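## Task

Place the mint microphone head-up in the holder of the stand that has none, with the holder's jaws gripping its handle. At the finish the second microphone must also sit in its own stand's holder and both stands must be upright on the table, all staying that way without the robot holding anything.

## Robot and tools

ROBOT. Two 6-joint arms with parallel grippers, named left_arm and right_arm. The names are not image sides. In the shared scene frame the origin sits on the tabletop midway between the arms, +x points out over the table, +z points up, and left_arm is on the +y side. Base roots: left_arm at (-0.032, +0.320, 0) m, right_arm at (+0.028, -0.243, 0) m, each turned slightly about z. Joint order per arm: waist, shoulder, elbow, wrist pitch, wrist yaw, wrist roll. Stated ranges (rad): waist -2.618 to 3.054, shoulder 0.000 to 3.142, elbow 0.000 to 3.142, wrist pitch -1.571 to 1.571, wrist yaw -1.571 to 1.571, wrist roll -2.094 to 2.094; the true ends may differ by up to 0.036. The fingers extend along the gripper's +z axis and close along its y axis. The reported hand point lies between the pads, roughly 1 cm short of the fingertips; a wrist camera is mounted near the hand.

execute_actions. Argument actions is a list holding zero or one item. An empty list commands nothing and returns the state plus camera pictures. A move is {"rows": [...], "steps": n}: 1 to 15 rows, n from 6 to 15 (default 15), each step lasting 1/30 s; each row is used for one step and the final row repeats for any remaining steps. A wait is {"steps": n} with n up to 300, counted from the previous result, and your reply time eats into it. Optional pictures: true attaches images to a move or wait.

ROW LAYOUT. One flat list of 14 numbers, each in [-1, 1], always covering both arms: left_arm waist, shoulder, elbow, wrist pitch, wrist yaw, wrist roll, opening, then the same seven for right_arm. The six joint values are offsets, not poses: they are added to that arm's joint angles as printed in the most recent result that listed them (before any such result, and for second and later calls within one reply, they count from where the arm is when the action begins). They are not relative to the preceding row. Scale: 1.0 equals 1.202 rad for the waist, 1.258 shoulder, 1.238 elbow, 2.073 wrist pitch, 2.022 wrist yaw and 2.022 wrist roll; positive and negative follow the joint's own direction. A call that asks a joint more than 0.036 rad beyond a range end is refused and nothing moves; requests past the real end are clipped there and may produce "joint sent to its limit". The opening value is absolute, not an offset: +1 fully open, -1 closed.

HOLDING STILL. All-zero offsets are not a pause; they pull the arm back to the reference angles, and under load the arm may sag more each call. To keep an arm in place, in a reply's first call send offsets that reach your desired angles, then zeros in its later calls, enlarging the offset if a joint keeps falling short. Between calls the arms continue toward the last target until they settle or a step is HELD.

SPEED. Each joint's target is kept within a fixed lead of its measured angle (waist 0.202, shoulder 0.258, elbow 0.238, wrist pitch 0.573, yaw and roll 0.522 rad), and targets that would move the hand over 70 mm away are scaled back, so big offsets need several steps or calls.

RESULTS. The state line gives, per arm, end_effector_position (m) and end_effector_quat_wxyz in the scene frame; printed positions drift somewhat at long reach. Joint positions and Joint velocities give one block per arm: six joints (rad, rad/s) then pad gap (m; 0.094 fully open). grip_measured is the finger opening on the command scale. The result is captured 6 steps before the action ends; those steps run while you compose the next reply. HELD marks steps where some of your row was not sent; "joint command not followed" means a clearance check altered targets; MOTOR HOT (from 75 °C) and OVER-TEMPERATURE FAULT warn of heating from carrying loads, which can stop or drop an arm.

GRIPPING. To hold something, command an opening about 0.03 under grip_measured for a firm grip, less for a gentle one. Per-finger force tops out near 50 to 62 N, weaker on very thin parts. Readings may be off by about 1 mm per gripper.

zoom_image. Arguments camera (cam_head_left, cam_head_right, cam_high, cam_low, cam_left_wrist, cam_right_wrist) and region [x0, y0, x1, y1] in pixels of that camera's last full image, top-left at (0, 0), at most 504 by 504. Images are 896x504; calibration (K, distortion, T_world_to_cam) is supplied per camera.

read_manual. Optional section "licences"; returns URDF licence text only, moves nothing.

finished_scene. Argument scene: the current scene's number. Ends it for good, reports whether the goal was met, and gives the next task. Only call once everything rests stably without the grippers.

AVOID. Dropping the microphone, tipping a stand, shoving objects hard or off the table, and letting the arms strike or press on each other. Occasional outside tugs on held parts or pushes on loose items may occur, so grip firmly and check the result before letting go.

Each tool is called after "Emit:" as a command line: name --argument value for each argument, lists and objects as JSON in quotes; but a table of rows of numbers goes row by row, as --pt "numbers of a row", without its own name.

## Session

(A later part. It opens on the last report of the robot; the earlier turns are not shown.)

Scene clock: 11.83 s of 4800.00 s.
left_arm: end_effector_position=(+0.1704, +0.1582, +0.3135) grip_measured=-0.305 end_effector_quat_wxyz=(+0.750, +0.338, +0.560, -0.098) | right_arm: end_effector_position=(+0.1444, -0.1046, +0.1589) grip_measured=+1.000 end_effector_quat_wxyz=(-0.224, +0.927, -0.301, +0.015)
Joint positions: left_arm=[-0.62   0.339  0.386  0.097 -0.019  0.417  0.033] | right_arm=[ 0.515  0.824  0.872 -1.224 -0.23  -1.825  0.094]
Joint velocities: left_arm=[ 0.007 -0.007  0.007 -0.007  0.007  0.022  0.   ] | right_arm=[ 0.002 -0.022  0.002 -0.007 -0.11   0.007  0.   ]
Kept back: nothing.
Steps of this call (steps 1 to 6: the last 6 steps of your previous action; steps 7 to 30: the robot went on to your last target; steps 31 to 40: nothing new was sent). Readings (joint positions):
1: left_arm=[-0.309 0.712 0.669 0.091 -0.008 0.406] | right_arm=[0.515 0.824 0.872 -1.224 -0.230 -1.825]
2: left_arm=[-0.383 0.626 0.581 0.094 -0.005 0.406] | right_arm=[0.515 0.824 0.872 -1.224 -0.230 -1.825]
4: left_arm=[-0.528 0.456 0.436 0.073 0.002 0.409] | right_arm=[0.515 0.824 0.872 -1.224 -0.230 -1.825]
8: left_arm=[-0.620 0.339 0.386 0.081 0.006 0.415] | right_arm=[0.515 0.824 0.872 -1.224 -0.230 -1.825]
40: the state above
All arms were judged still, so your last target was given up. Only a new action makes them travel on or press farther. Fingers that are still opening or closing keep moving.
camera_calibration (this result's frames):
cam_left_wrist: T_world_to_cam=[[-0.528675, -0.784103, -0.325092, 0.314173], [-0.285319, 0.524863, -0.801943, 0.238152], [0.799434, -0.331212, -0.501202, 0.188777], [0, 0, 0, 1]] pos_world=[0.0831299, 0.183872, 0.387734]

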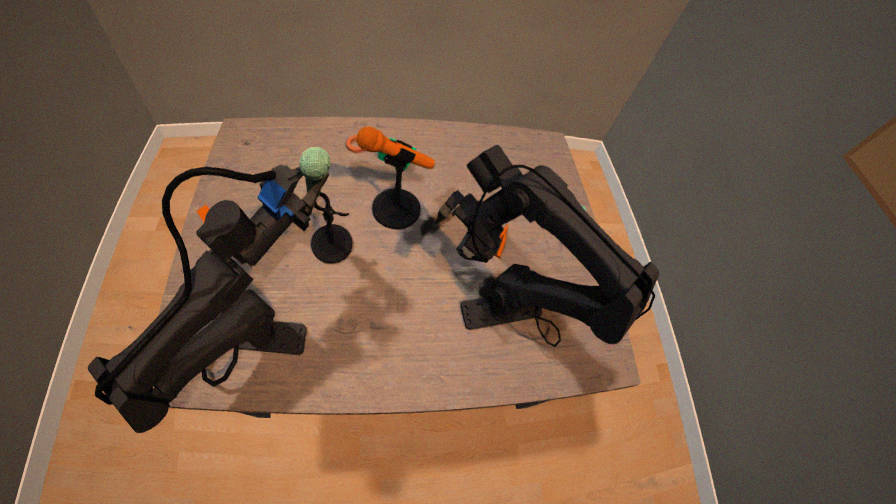

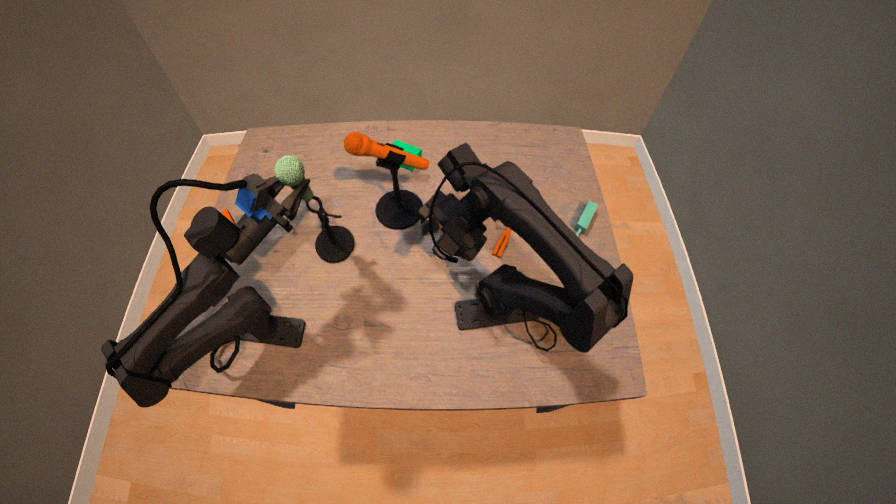

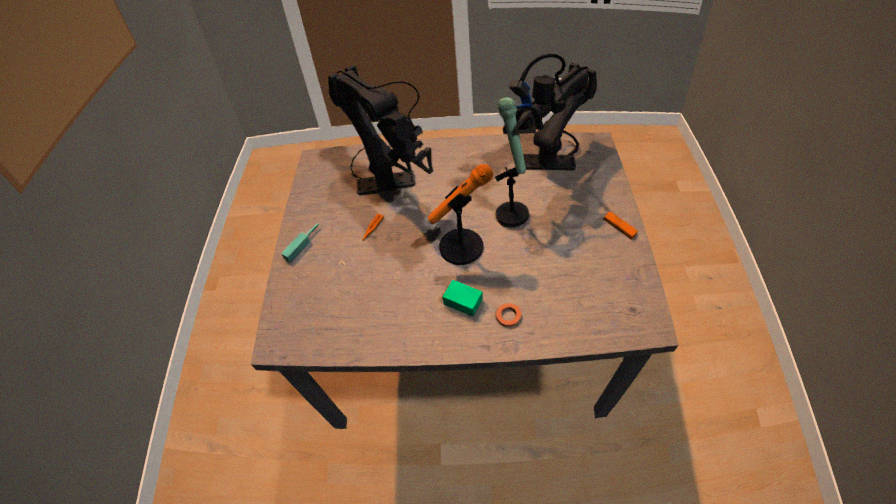

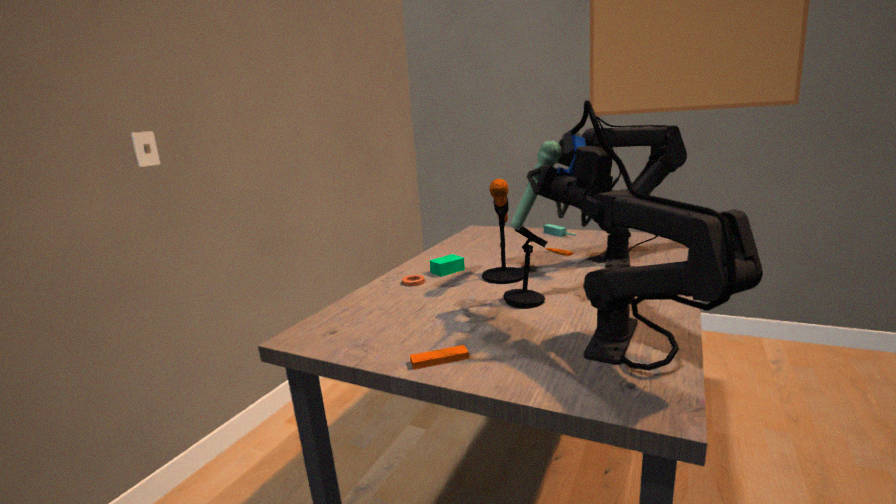

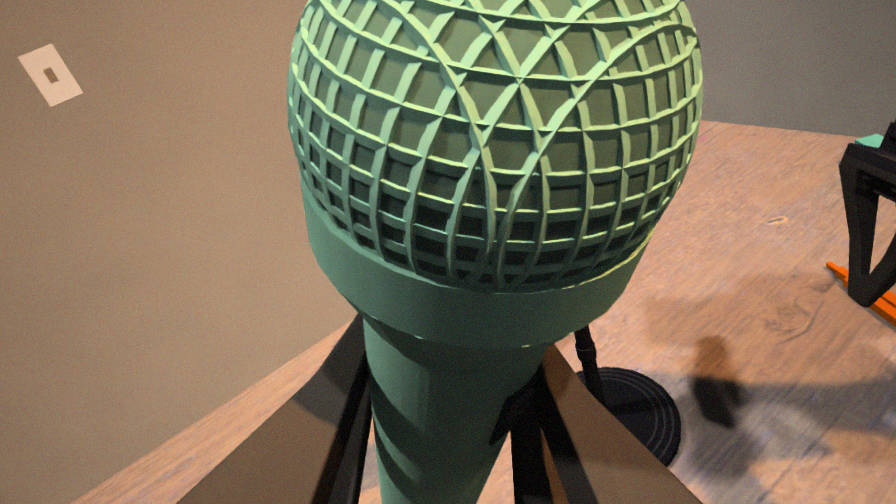

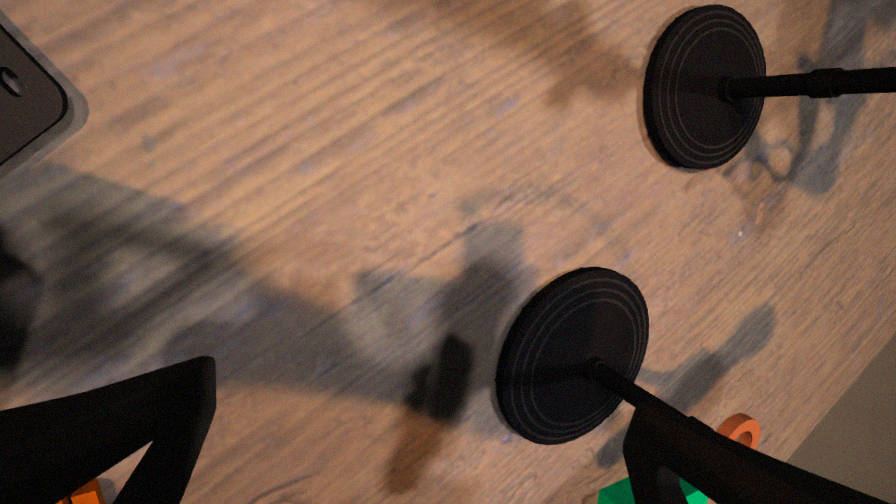

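Emit:
execute_actions --actions '[{"rows":[[-0.02,0.058,0.153,-0.026,0.009,-0.01,-0.4,0,0,0,0,0,0,1]]}]'

Emit:
execute_actions --actions '[{"steps":30}]' --pictures true

Scene clock: 12.57 s of 4800.00 s.
left_arm: end_effector_position=(+0.1654, +0.1562, +0.3628) grip_measured=-0.305 end_effector_quat_wxyz=(+0.759, +0.335, +0.547, -0.110) | right_arm: end_effector_position=(+0.1444, -0.1046, +0.1589) grip_measured=+1.000 end_effector_quat_wxyz=(-0.224, +0.927, -0.301, +0.015)
Joint positions: left_arm=[-0.633  0.41   0.556  0.032 -0.011  0.408  0.033] | right_arm=[ 0.515  0.824  0.872 -1.224 -0.23  -1.825  0.094]
Joint velocities: left_arm=[-0.007  0.002 -0.022 -0.198 -0.007 -0.037  0.001] | right_arm=[ 0.007  0.007 -0.012 -0.007  0.081  0.051  0.   ]
Steps of this call (steps 1 to 13: nothing new was sent; steps 14 to 22: the first 9 steps of this action). Readings (joint positions):
14: left_arm=[-0.622 0.349 0.411 0.068 -0.020 0.418] | right_arm=[0.515 0.824 0.872 -1.224 -0.230 -1.825]
15: left_arm=[-0.624 0.374 0.452 0.037 -0.020 0.416] | right_arm=[0.515 0.824 0.872 -1.224 -0.230 -1.825]
17: left_arm=[-0.631 0.408 0.519 0.027 -0.017 0.413] | right_arm=[0.515 0.824 0.872 -1.224 -0.230 -1.825]
21: left_arm=[-0.633 0.410 0.556 0.035 -0.012 0.408] | right_arm=[0.515 0.824 0.872 -1.224 -0.230 -1.825]
22: the state above

Scene clock: 13.57 s of 4800.00 s.
left_arm: end_effector_position=(+0.1660, +0.1553, +0.3568) grip_measured=-0.305 end_effector_quat_wxyz=(+0.751, +0.340, +0.555, -0.110) | right_arm: end_effector_position=(+0.1444, -0.1046, +0.1589) grip_measured=+1.000 end_effector_quat_wxyz=(-0.224, +0.927, -0.301, +0.015)
Joint positions: left_arm=[-0.633  0.41   0.556  0.007 -0.01   0.406  0.033] | right_arm=[ 0.515  0.824  0.872 -1.224 -0.23  -1.825  0.094]
Joint velocities: left_arm=[ 0.012  0.032 -0.002 -0.051 -0.022 -0.022  0.   ] | right_arm=[ 0.002  0.007 -0.012 -0.051  0.051  0.007  0.   ]
Kept back: nothing.
Steps of this call (steps 1 to 6: the last 6 steps of your previous action; steps 7 to 30: the robot went on to your last target). Readings (joint positions):
1: left_arm=[-0.633 0.410 0.556 0.025 -0.011 0.407] | right_arm=[0.515 0.824 0.872 -1.224 -0.230 -1.825]
2: left_arm=[-0.633 0.410 0.556 0.021 -0.011 0.407] | right_arm=[0.515 0.824 0.872 -1.224 -0.230 -1.825]
4: left_arm=[-0.633 0.410 0.556 0.015 -0.011 0.406] | right_arm=[0.515 0.824 0.872 -1.224 -0.230 -1.825]
8: left_arm=[-0.633 0.410 0.556 0.010 -0.010 0.406] | right_arm=[0.515 0.824 0.872 -1.224 -0.230 -1.825]
30: the state above
All arms were judged still, so your last target was given up. Only a new action makes them travel on or press farther. Fingers that are still opening or closing keep moving.
camera_calibration (this result's frames):
cam_left_wrist: T_world_to_cam=[[-0.547316, -0.775404, -0.314949, 0.321779], [-0.272337, 0.520842, -0.809046, 0.274111], [0.791377, -0.357032, -0.496237, 0.21665], [0, 0, 0, 1]] pos_world=[0.0793135, 0.184091, 0.430622]

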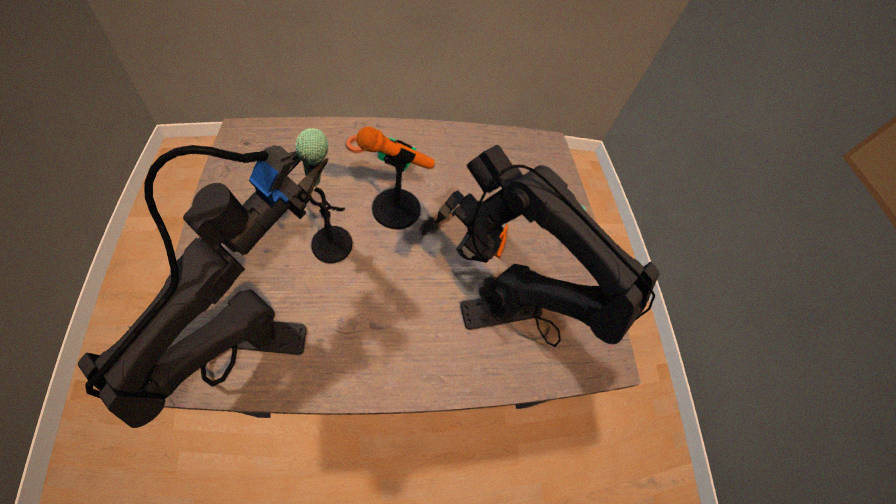

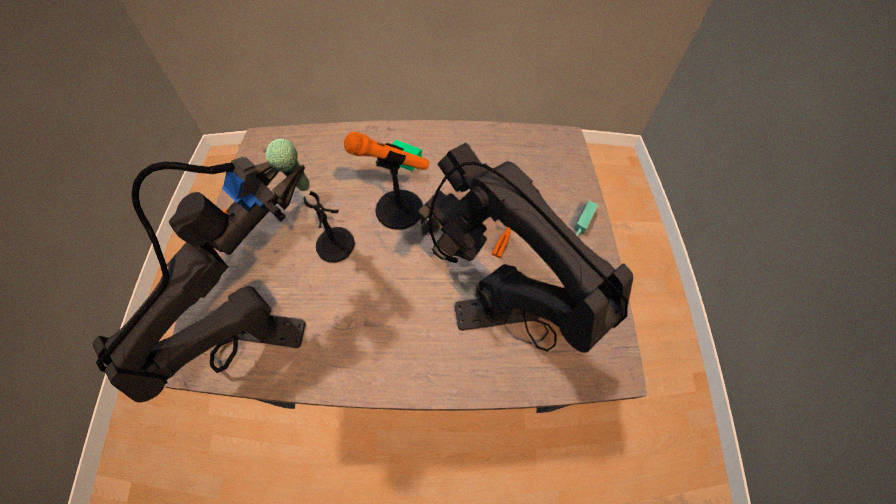

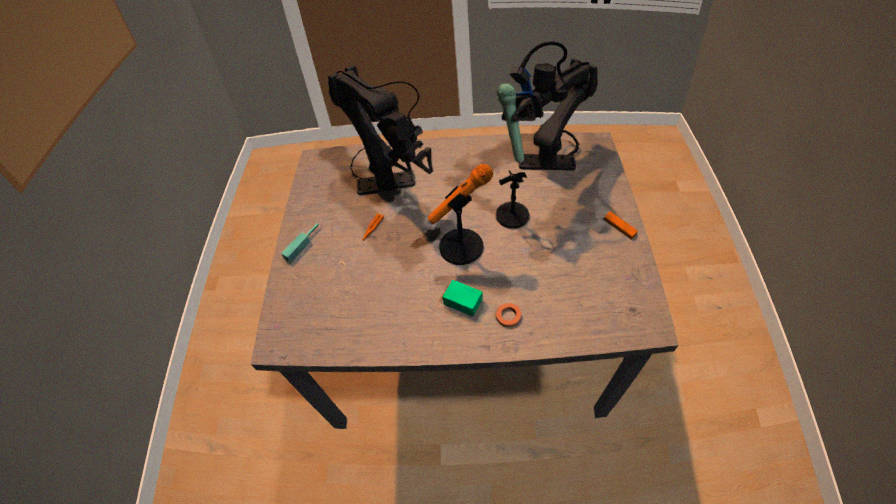

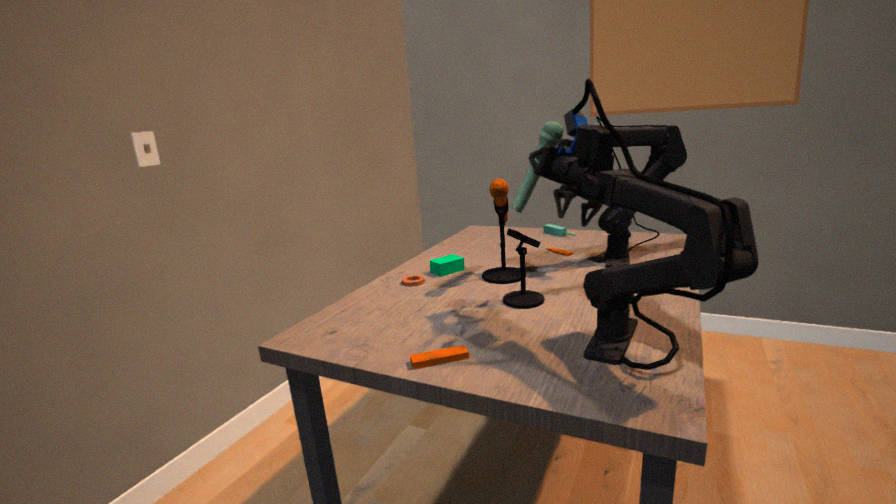

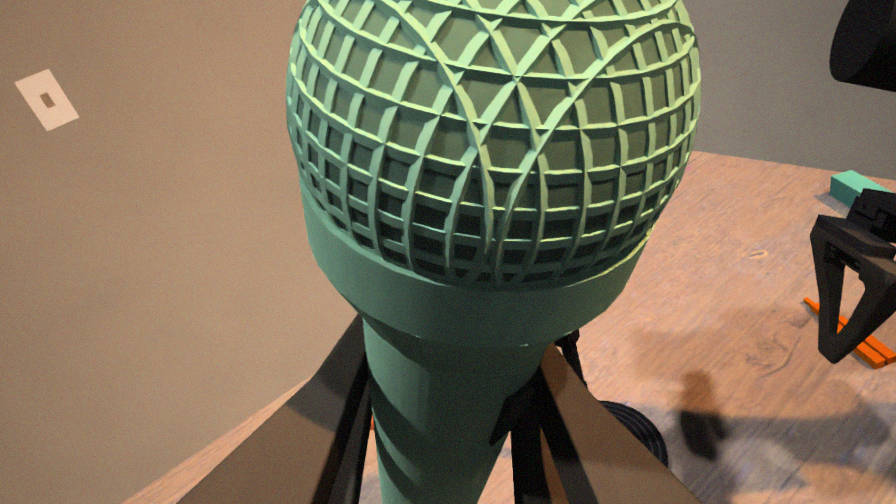

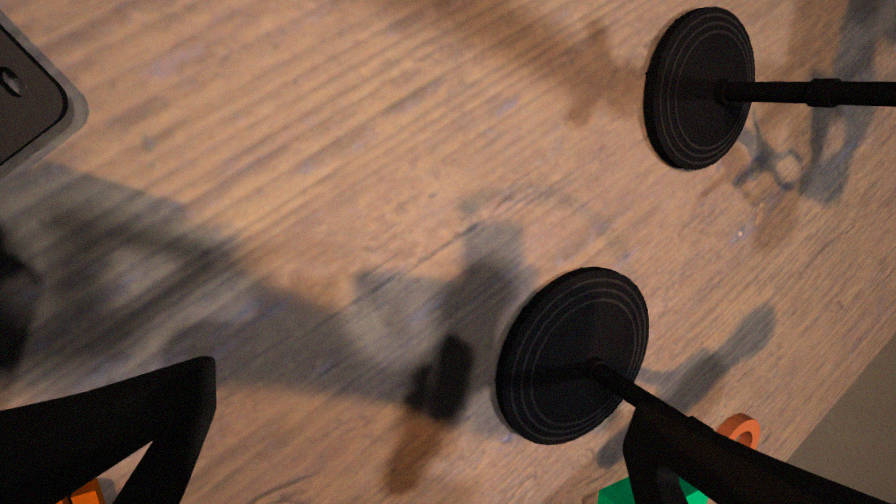

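Emit:
zoom_image --camera "cam_low" --region '[470, 120, 600, 250]'

Emit:
zoom_image --camera "cam_head_right" --region '[250, 130, 350, 230]'

Emit:
zoom_image --camera "cam_high" --region '[460, 80, 570, 190]'

Region (470, 120, 600, 250) of cam_low's 896x504 image, scaled by 3.877, with more detail than that image has.

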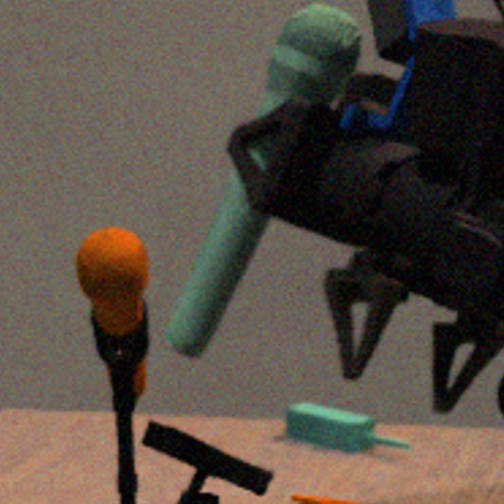

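Region (250, 130, 350, 230) of cam_head_right's 896x504 image, scaled by 5.040, with more detail than that image has.

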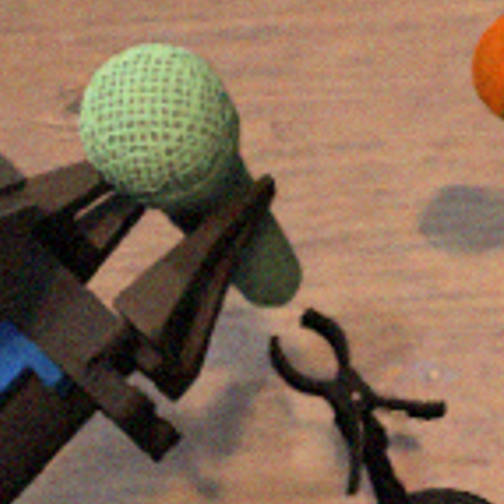

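Region (460, 80, 570, 190) of cam_high's 896x504 image, scaled by 4.582, with more detail than that image has.

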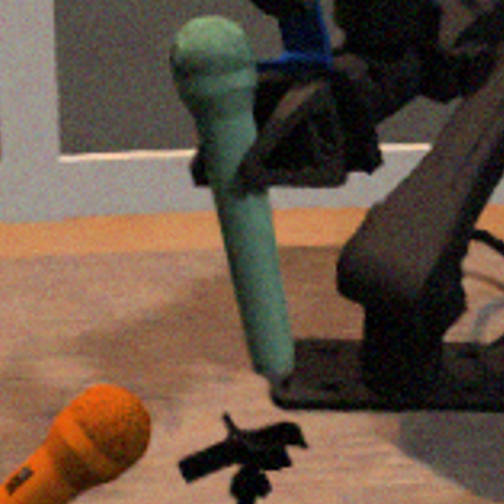

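Emit:
execute_actions --actions '[{"rows":[[-0.059,-0.021,0.003,0.02,0,0,-0.4,0,0,0,0,0,0,1]]}]'

Emit:
execute_actions --actions '[{"steps":20}]'

Scene clock: 14.67 s of 4800.00 s.
left_arm: end_effector_position=(+0.1557, +0.1438, +0.3568) grip_measured=-0.305 end_effector_quat_wxyz=(+0.748, +0.356, +0.545, -0.133) | right_arm: end_effector_position=(+0.1444, -0.1046, +0.1589) grip_measured=+1.000 end_effector_quat_wxyz=(-0.224, +0.927, -0.301, +0.015)
Joint positions: left_arm=[-0.694  0.41   0.556  0.007 -0.011  0.406  0.033] | right_arm=[ 0.515  0.824  0.872 -1.224 -0.23  -1.825  0.094]
Joint velocities: left_arm=[ 0.007 -0.002  0.007  0.081  0.007  0.007 -0.001] | right_arm=[-0.012  0.007  0.027  0.022 -0.022  0.081  0.   ]
Steps of this call (steps 1 to 24: nothing new was sent; steps 25 to 33: the first 9 steps of this action). Readings (joint positions):
25: left_arm=[-0.643 0.410 0.556 0.007 -0.015 0.406] | right_arm=[0.515 0.824 0.872 -1.224 -0.230 -1.825]
26: left_arm=[-0.662 0.410 0.556 0.007 -0.016 0.406] | right_arm=[0.515 0.824 0.872 -1.224 -0.230 -1.825]
28: left_arm=[-0.689 0.410 0.556 0.007 -0.012 0.406] | right_arm=[0.515 0.824 0.872 -1.224 -0.230 -1.825]
32: left_arm=[-0.694 0.410 0.556 0.007 -0.011 0.406] | right_arm=[0.515 0.824 0.872 -1.224 -0.230 -1.825]
33: the state above

Scene clock: 15.33 s of 4800.00 s.
left_arm: end_effector_position=(+0.1557, +0.1438, +0.3568) grip_measured=-0.305 end_effector_quat_wxyz=(+0.748, +0.356, +0.545, -0.133) | right_arm: end_effector_position=(+0.1444, -0.1046, +0.1589) grip_measured=+1.000 end_effector_quat_wxyz=(-0.224, +0.927, -0.301, +0.015)
Joint positions: left_arm=[-0.694  0.41   0.556  0.007 -0.011  0.406  0.033] | right_arm=[ 0.515  0.824  0.872 -1.224 -0.23  -1.825  0.094]
Joint velocities: left_arm=[ 0.002 -0.002 -0.007 -0.022 -0.037 -0.066 -0.001] | right_arm=[ 0.007  0.002 -0.027 -0.022 -0.051  0.022  0.   ]
Kept back: nothing.
Steps of this call (steps 1 to 6: the last 6 steps of your previous action; steps 7 to 15: the robot went on to your last target; steps 16 to 20: nothing new was sent). Readings (joint positions):
1: left_arm=[-0.694 0.410 0.556 0.007 -0.011 0.406] | right_arm=[0.515 0.824 0.872 -1.224 -0.230 -1.825]
2: left_arm=[-0.694 0.410 0.556 0.007 -0.011 0.406] | right_arm=[0.515 0.824 0.872 -1.224 -0.230 -1.825]
4: left_arm=[-0.694 0.410 0.556 0.007 -0.011 0.406] | right_arm=[0.515 0.824 0.872 -1.224 -0.230 -1.825]
8: left_arm=[-0.694 0.410 0.556 0.007 -0.011 0.406] | right_arm=[0.515 0.824 0.872 -1.224 -0.230 -1.825]
20: the state above
All arms were judged still, so your last target was given up. Only a new action makes them travel on or press farther. Fingers that are still opening or closing keep moving.

Emit:
execute_actions --actions '[{"rows":[[0.07,-0.075,-0.16,0.095,0,0,-0.4,0,0,0,0,0,0,1]]}]'

Emit:
execute_actions --actions '[{"steps":20}]' --pictures true

Scene clock: 15.83 s of 4800.00 s.
left_arm: end_effector_position=(+0.1699, +0.1548, +0.3070) grip_measured=-0.305 end_effector_quat_wxyz=(+0.753, +0.339, +0.554, -0.106) | right_arm: end_effector_position=(+0.1444, -0.1046, +0.1589) grip_measured=+1.000 end_effector_quat_wxyz=(-0.224, +0.927, -0.301, +0.015)
Joint positions: left_arm=[-0.621  0.336  0.346  0.146 -0.004  0.41   0.033] | right_arm=[ 0.515  0.824  0.872 -1.224 -0.23  -1.825  0.094]
Joint velocities: left_arm=[-0.012 -0.002 -0.002  0.242  0.007 -0.139  0.001] | right_arm=[ 0.007 -0.007  0.022  0.007 -0.081 -0.007  0.   ]
Steps of this call (steps 1 to 6: nothing new was sent; steps 7 to 15: the first 9 steps of this action). Readings (joint positions):
7: left_arm=[-0.682 0.399 0.522 0.053 -0.005 0.406] | right_arm=[0.515 0.824 0.872 -1.224 -0.230 -1.825]
8: left_arm=[-0.659 0.371 0.470 0.101 -0.003 0.406] | right_arm=[0.515 0.824 0.872 -1.224 -0.230 -1.825]
10: left_arm=[-0.627 0.337 0.384 0.120 -0.009 0.406] | right_arm=[0.515 0.824 0.872 -1.224 -0.230 -1.825]
14: left_arm=[-0.621 0.336 0.346 0.139 -0.004 0.410] | right_arm=[0.515 0.824 0.872 -1.224 -0.230 -1.825]
15: the state above

Scene clock: 16.50 s of 4800.00 s.
left_arm: end_effector_position=(+0.1698, +0.1550, +0.3081) grip_measured=-0.305 end_effector_quat_wxyz=(+0.754, +0.338, +0.553, -0.106) | right_arm: end_effector_position=(+0.1444, -0.1046, +0.1589) grip_measured=+1.000 end_effector_quat_wxyz=(-0.224, +0.927, -0.301, +0.015)
Joint positions: left_arm=[-0.621  0.336  0.346  0.151 -0.004  0.409  0.033] | right_arm=[ 0.515  0.824  0.872 -1.224 -0.23  -1.825  0.094]
Joint velocities: left_arm=[-0.007  0.017 -0.002  0.051 -0.007 -0.066  0.   ] | right_arm=[-0.007 -0.012 -0.012  0.081 -0.022  0.007  0.   ]
Kept back: nothing.
Steps of this call (steps 1 to 6: the last 6 steps of your previous action; steps 7 to 15: the robot went on to your last target; steps 16 to 20: nothing new was sent). Readings (joint positions):
1: left_arm=[-0.621 0.336 0.346 0.150 -0.004 0.409] | right_arm=[0.515 0.824 0.872 -1.224 -0.230 -1.825]
2: left_arm=[-0.621 0.336 0.346 0.151 -0.004 0.409] | right_arm=[0.515 0.824 0.872 -1.224 -0.230 -1.825]
4: left_arm=[-0.621 0.336 0.346 0.151 -0.004 0.409] | right_arm=[0.515 0.824 0.872 -1.224 -0.230 -1.825]
8: left_arm=[-0.621 0.336 0.346 0.151 -0.004 0.409] | right_arm=[0.515 0.824 0.872 -1.224 -0.230 -1.825]
20: the state above
All arms were judged still, so your last target was given up. Only a new action makes them travel on or press farther. Fingers that are still opening or closing keep moving.
camera_calibration (this result's frames):
cam_left_wrist: T_world_to_cam=[[-0.538694, -0.780052, -0.318321, 0.308587], [-0.269024, 0.517312, -0.812413, 0.236941], [0.798395, -0.352006, -0.488525, 0.184923], [0, 0, 0, 1]] pos_world=[0.0823349, 0.183236, 0.381064]

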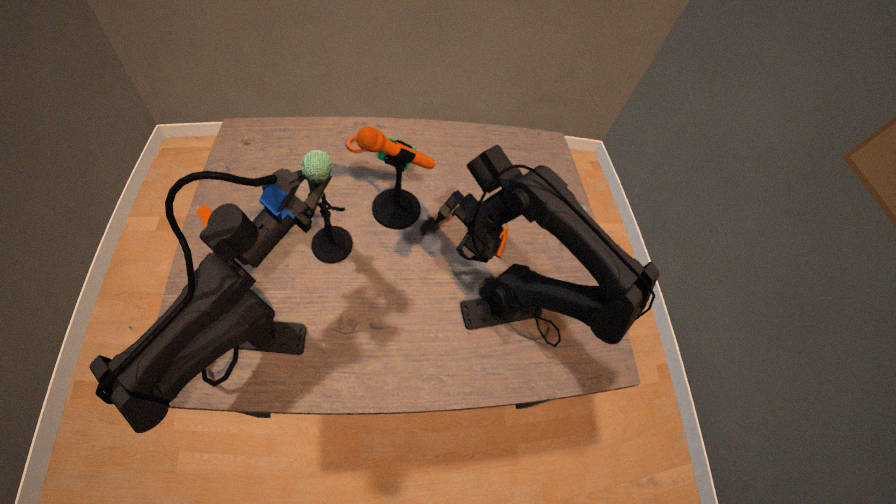

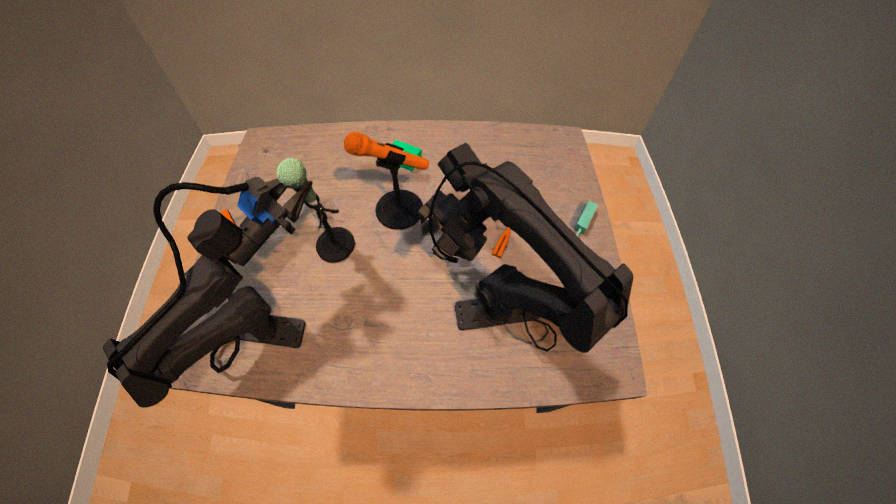

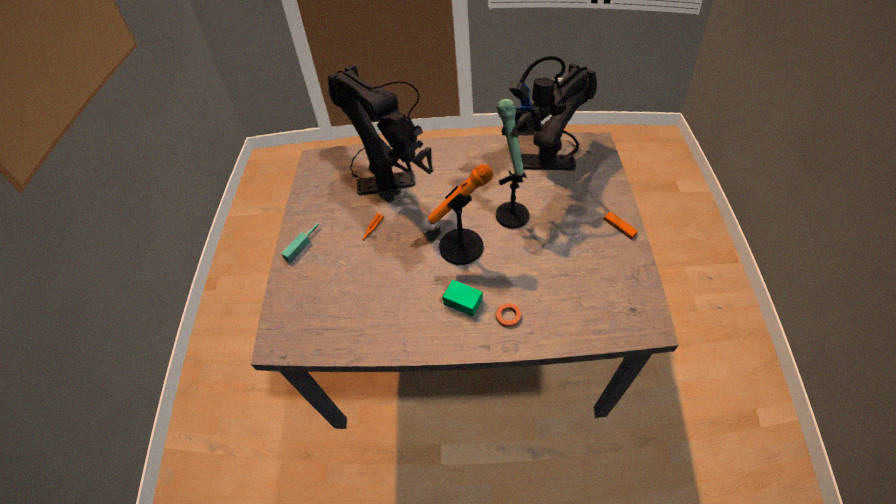

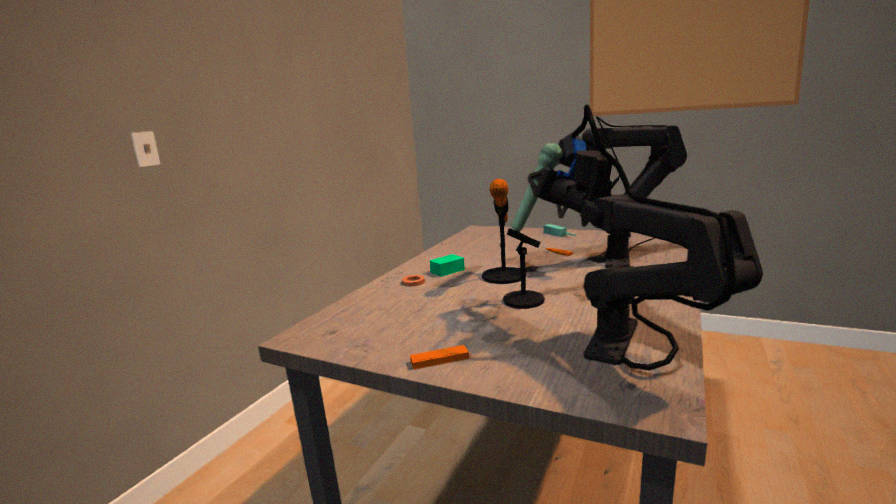

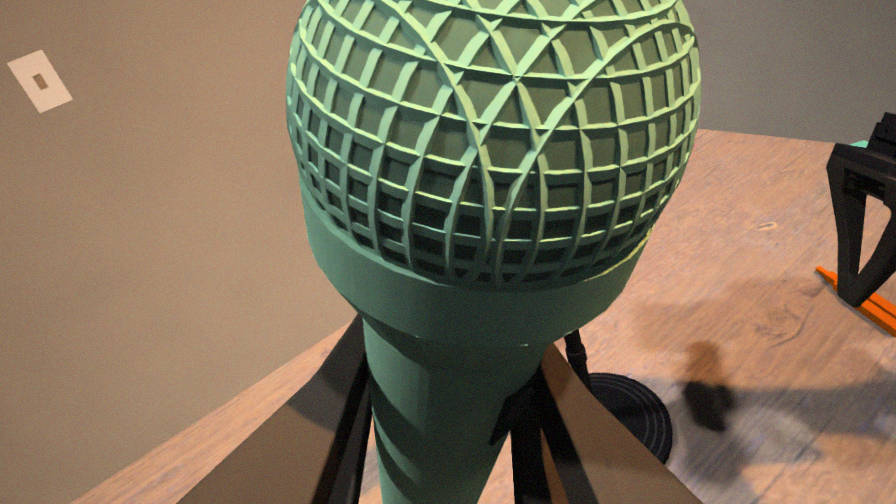

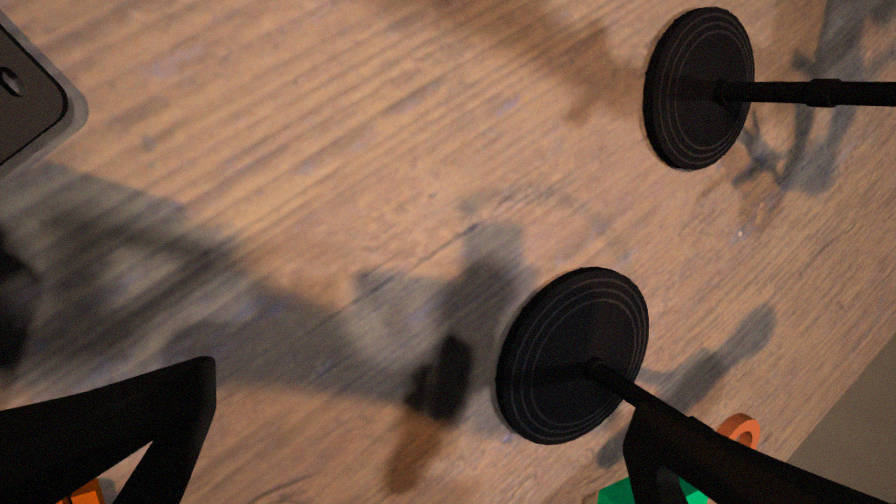

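Emit:
zoom_image --camera "cam_head_right" --region '[270, 150, 350, 230]'

Emit:
zoom_image --camera "cam_low" --region '[480, 170, 570, 260]'

Region (270, 150, 350, 230) of cam_head_right's 896x504 image, scaled by 6.300, with more detail than that image has.

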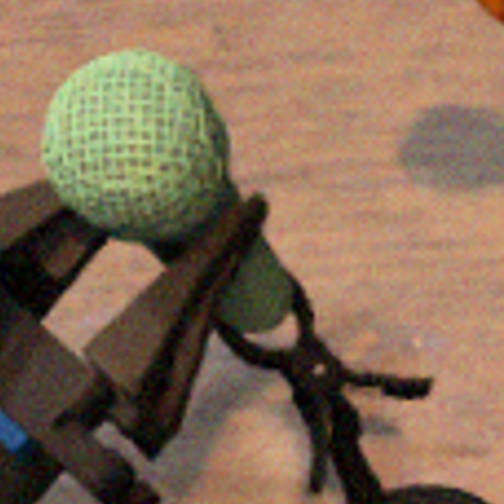

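Region (480, 170, 570, 260) of cam_low's 896x504 image, scaled by 5.600, with more detail than that image has.

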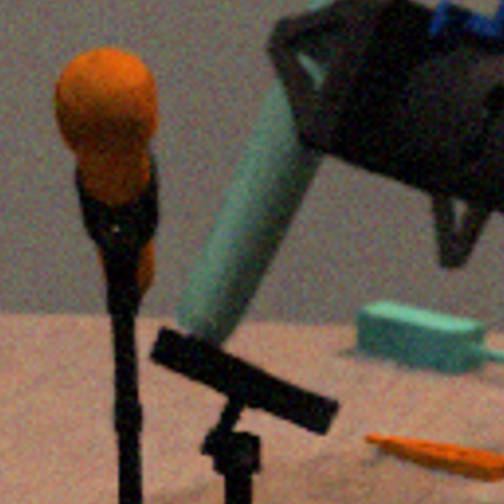

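Emit:
execute_actions --actions '[{"rows":[[0.05,0,-0.096,0.08,0,0,-0.4,0,0,0,0,0,0,1]]}]'

Emit:
execute_actions --actions '[{"steps":20}]' --pictures true

Emit:
zoom_image --camera "cam_head_right" --region '[270, 150, 350, 230]'

Emit:
zoom_image --camera "cam_low" --region '[480, 170, 570, 260]'

Scene clock: 17.33 s of 4800.00 s.
left_arm: end_effector_position=(+0.1773, +0.1614, +0.2990) grip_measured=-0.305 end_effector_quat_wxyz=(+0.778, +0.318, +0.534, -0.092) | right_arm: end_effector_position=(+0.1444, -0.1046, +0.1589) grip_measured=+1.000 end_effector_quat_wxyz=(-0.224, +0.927, -0.301, +0.015)
Joint positions: left_arm=[-0.575  0.336  0.241  0.324  0.008  0.417  0.033] | right_arm=[ 0.515  0.824  0.872 -1.224 -0.23  -1.825  0.094]
Joint velocities: left_arm=[ 0.002 -0.007 -0.042  0.037 -0.037  0.007 -0.   ] | right_arm=[-0.017 -0.002 -0.012 -0.007  0.022  0.007  0.   ]
Steps of this call (steps 1 to 16: nothing new was sent; steps 17 to 25: the first 9 steps of this action). Readings (joint positions):
17: left_arm=[-0.613 0.336 0.326 0.183 -0.000 0.409] | right_arm=[0.515 0.824 0.872 -1.224 -0.230 -1.825]
18: left_arm=[-0.598 0.336 0.297 0.228 0.002 0.411] | right_arm=[0.515 0.824 0.872 -1.224 -0.230 -1.825]
20: left_arm=[-0.578 0.336 0.258 0.287 0.004 0.418] | right_arm=[0.515 0.824 0.872 -1.224 -0.230 -1.825]
24: left_arm=[-0.575 0.336 0.243 0.322 0.008 0.417] | right_arm=[0.515 0.824 0.872 -1.224 -0.230 -1.825]
25: the state above

Scene clock: 18.00 s of 4800.00 s.
left_arm: end_effector_position=(+0.1772, +0.1614, +0.2991) grip_measured=-0.305 end_effector_quat_wxyz=(+0.779, +0.318, +0.533, -0.093) | right_arm: end_effector_position=(+0.1444, -0.1046, +0.1589) grip_measured=+1.000 end_effector_quat_wxyz=(-0.224, +0.927, -0.301, +0.015)
Joint positions: left_arm=[-0.575  0.336  0.239  0.329  0.008  0.417  0.033] | right_arm=[ 0.515  0.824  0.872 -1.224 -0.23  -1.825  0.094]
Joint velocities: left_arm=[ 0.017 -0.007 -0.007 -0.007 -0.007  0.066  0.001] | right_arm=[ 0.007  0.007  0.002 -0.007  0.022 -0.007  0.   ]
Kept back: nothing.
Steps of this call (steps 1 to 6: the last 6 steps of your previous action; steps 7 to 15: the robot went on to your last target; steps 16 to 20: nothing new was sent). Readings (joint positions):
1: left_arm=[-0.575 0.336 0.241 0.326 0.008 0.417] | right_arm=[0.515 0.824 0.872 -1.224 -0.230 -1.825]
2: left_arm=[-0.575 0.336 0.240 0.327 0.008 0.417] | right_arm=[0.515 0.824 0.872 -1.224 -0.230 -1.825]
4: left_arm=[-0.575 0.336 0.240 0.329 0.008 0.417] | right_arm=[0.515 0.824 0.872 -1.224 -0.230 -1.825]
8: left_arm=[-0.575 0.336 0.239 0.329 0.008 0.417] | right_arm=[0.515 0.824 0.872 -1.224 -0.230 -1.825]
20: the state above
All arms were judged still, so your last target was given up. Only a new action makes them travel on or press farther. Fingers that are still opening or closing keep moving.
camera_calibration (this result's frames):
cam_left_wrist: T_world_to_cam=[[-0.490985, -0.809499, -0.32194, 0.312094], [-0.234133, 0.478568, -0.846259, 0.238436], [0.839116, -0.340124, -0.4245, 0.148656], [0, 0, 0, 1]] pos_world=[0.0843196, 0.189093, 0.365359]

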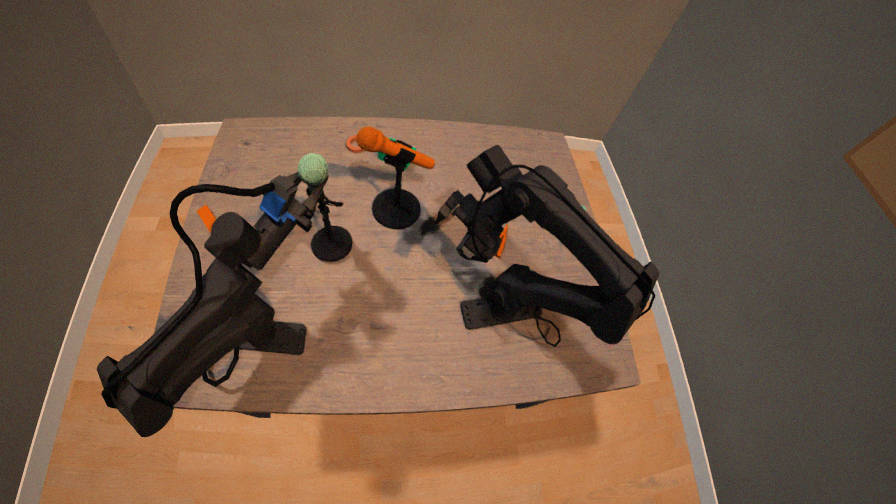

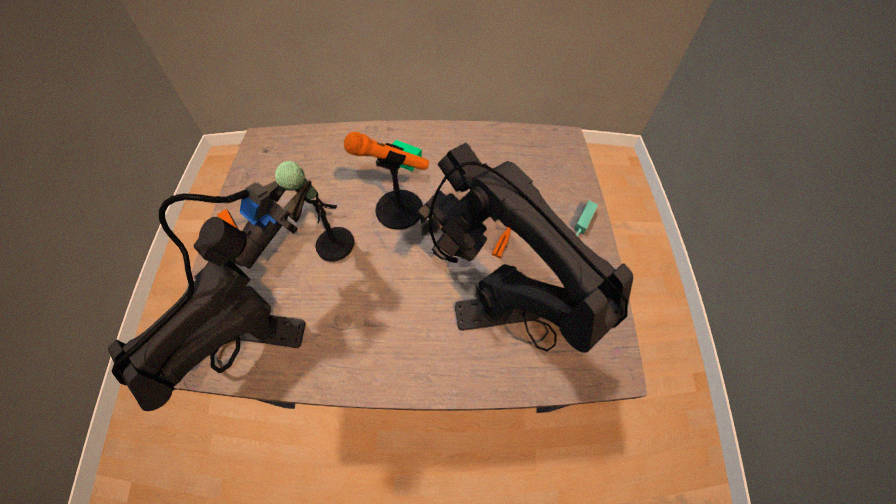

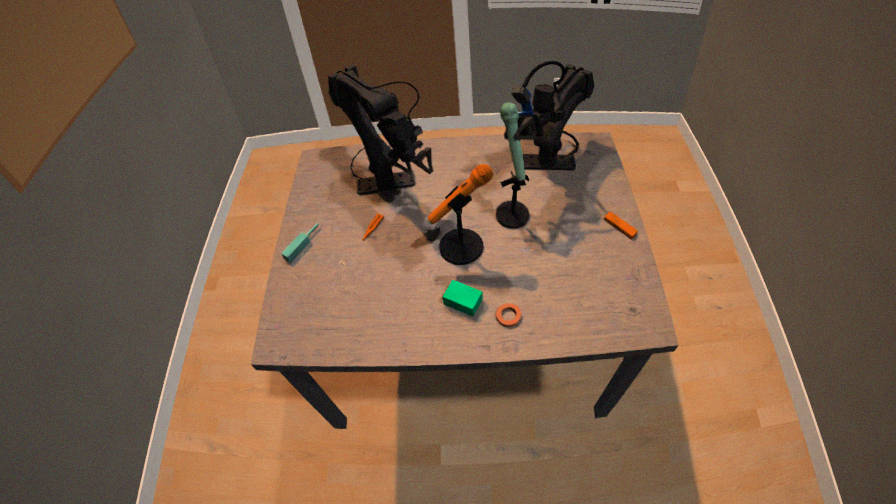

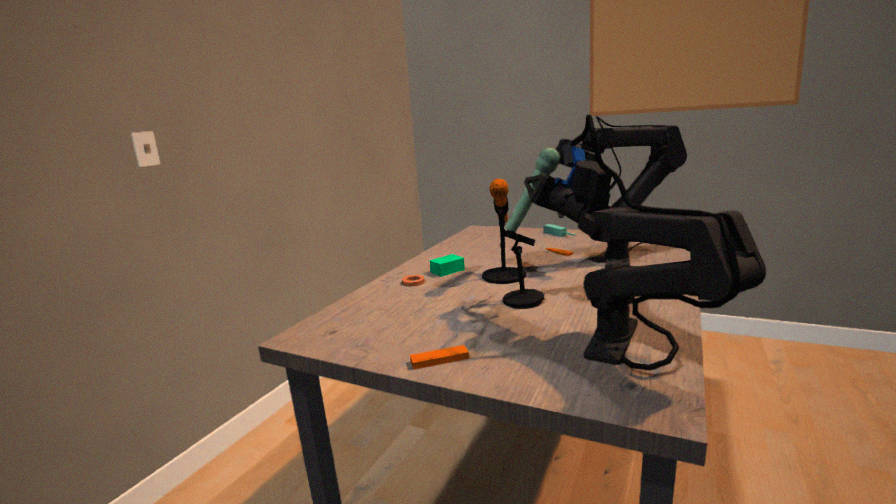

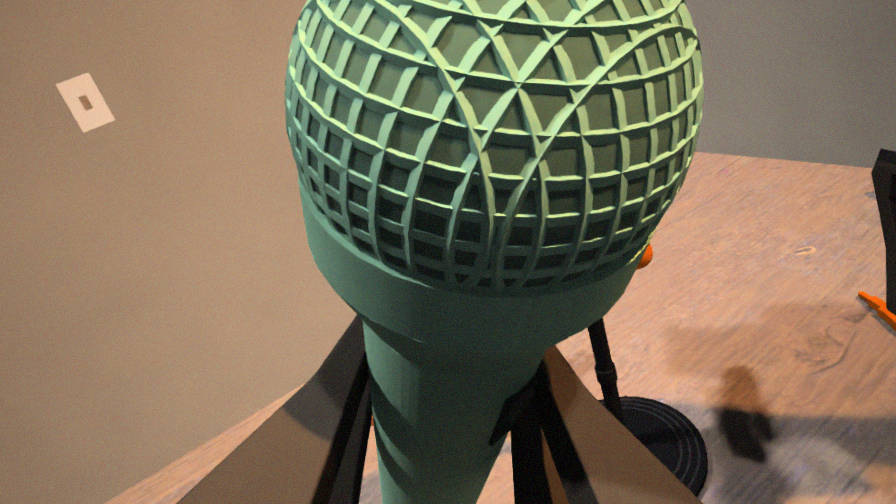

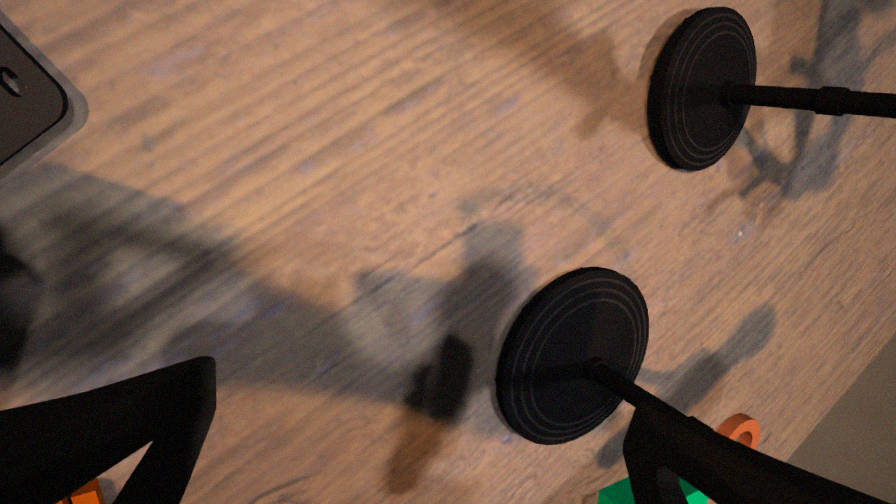

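Region (270, 150, 350, 230) of cam_head_right's 896x504 image, scaled by 6.300, with more detail than that image has.

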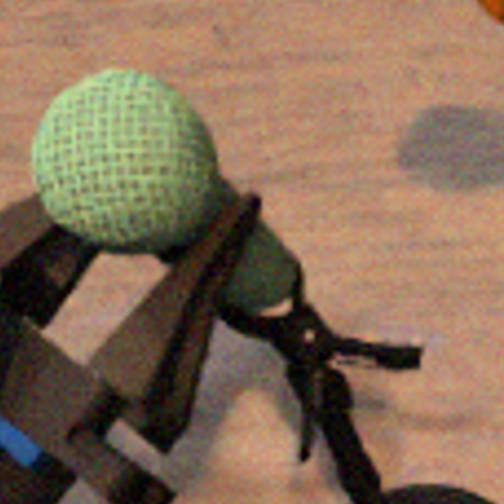

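Region (480, 170, 570, 260) of cam_low's 896x504 image, scaled by 5.600, with more detail than that image has.

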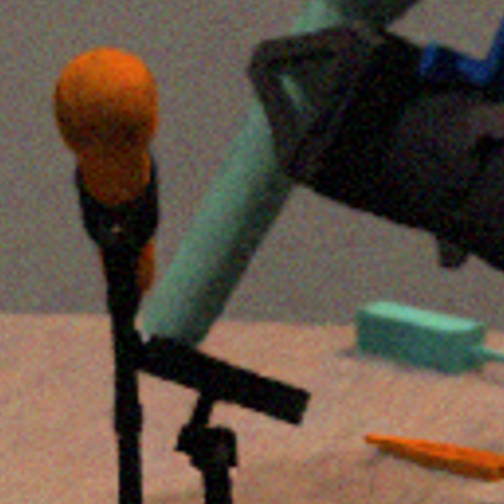

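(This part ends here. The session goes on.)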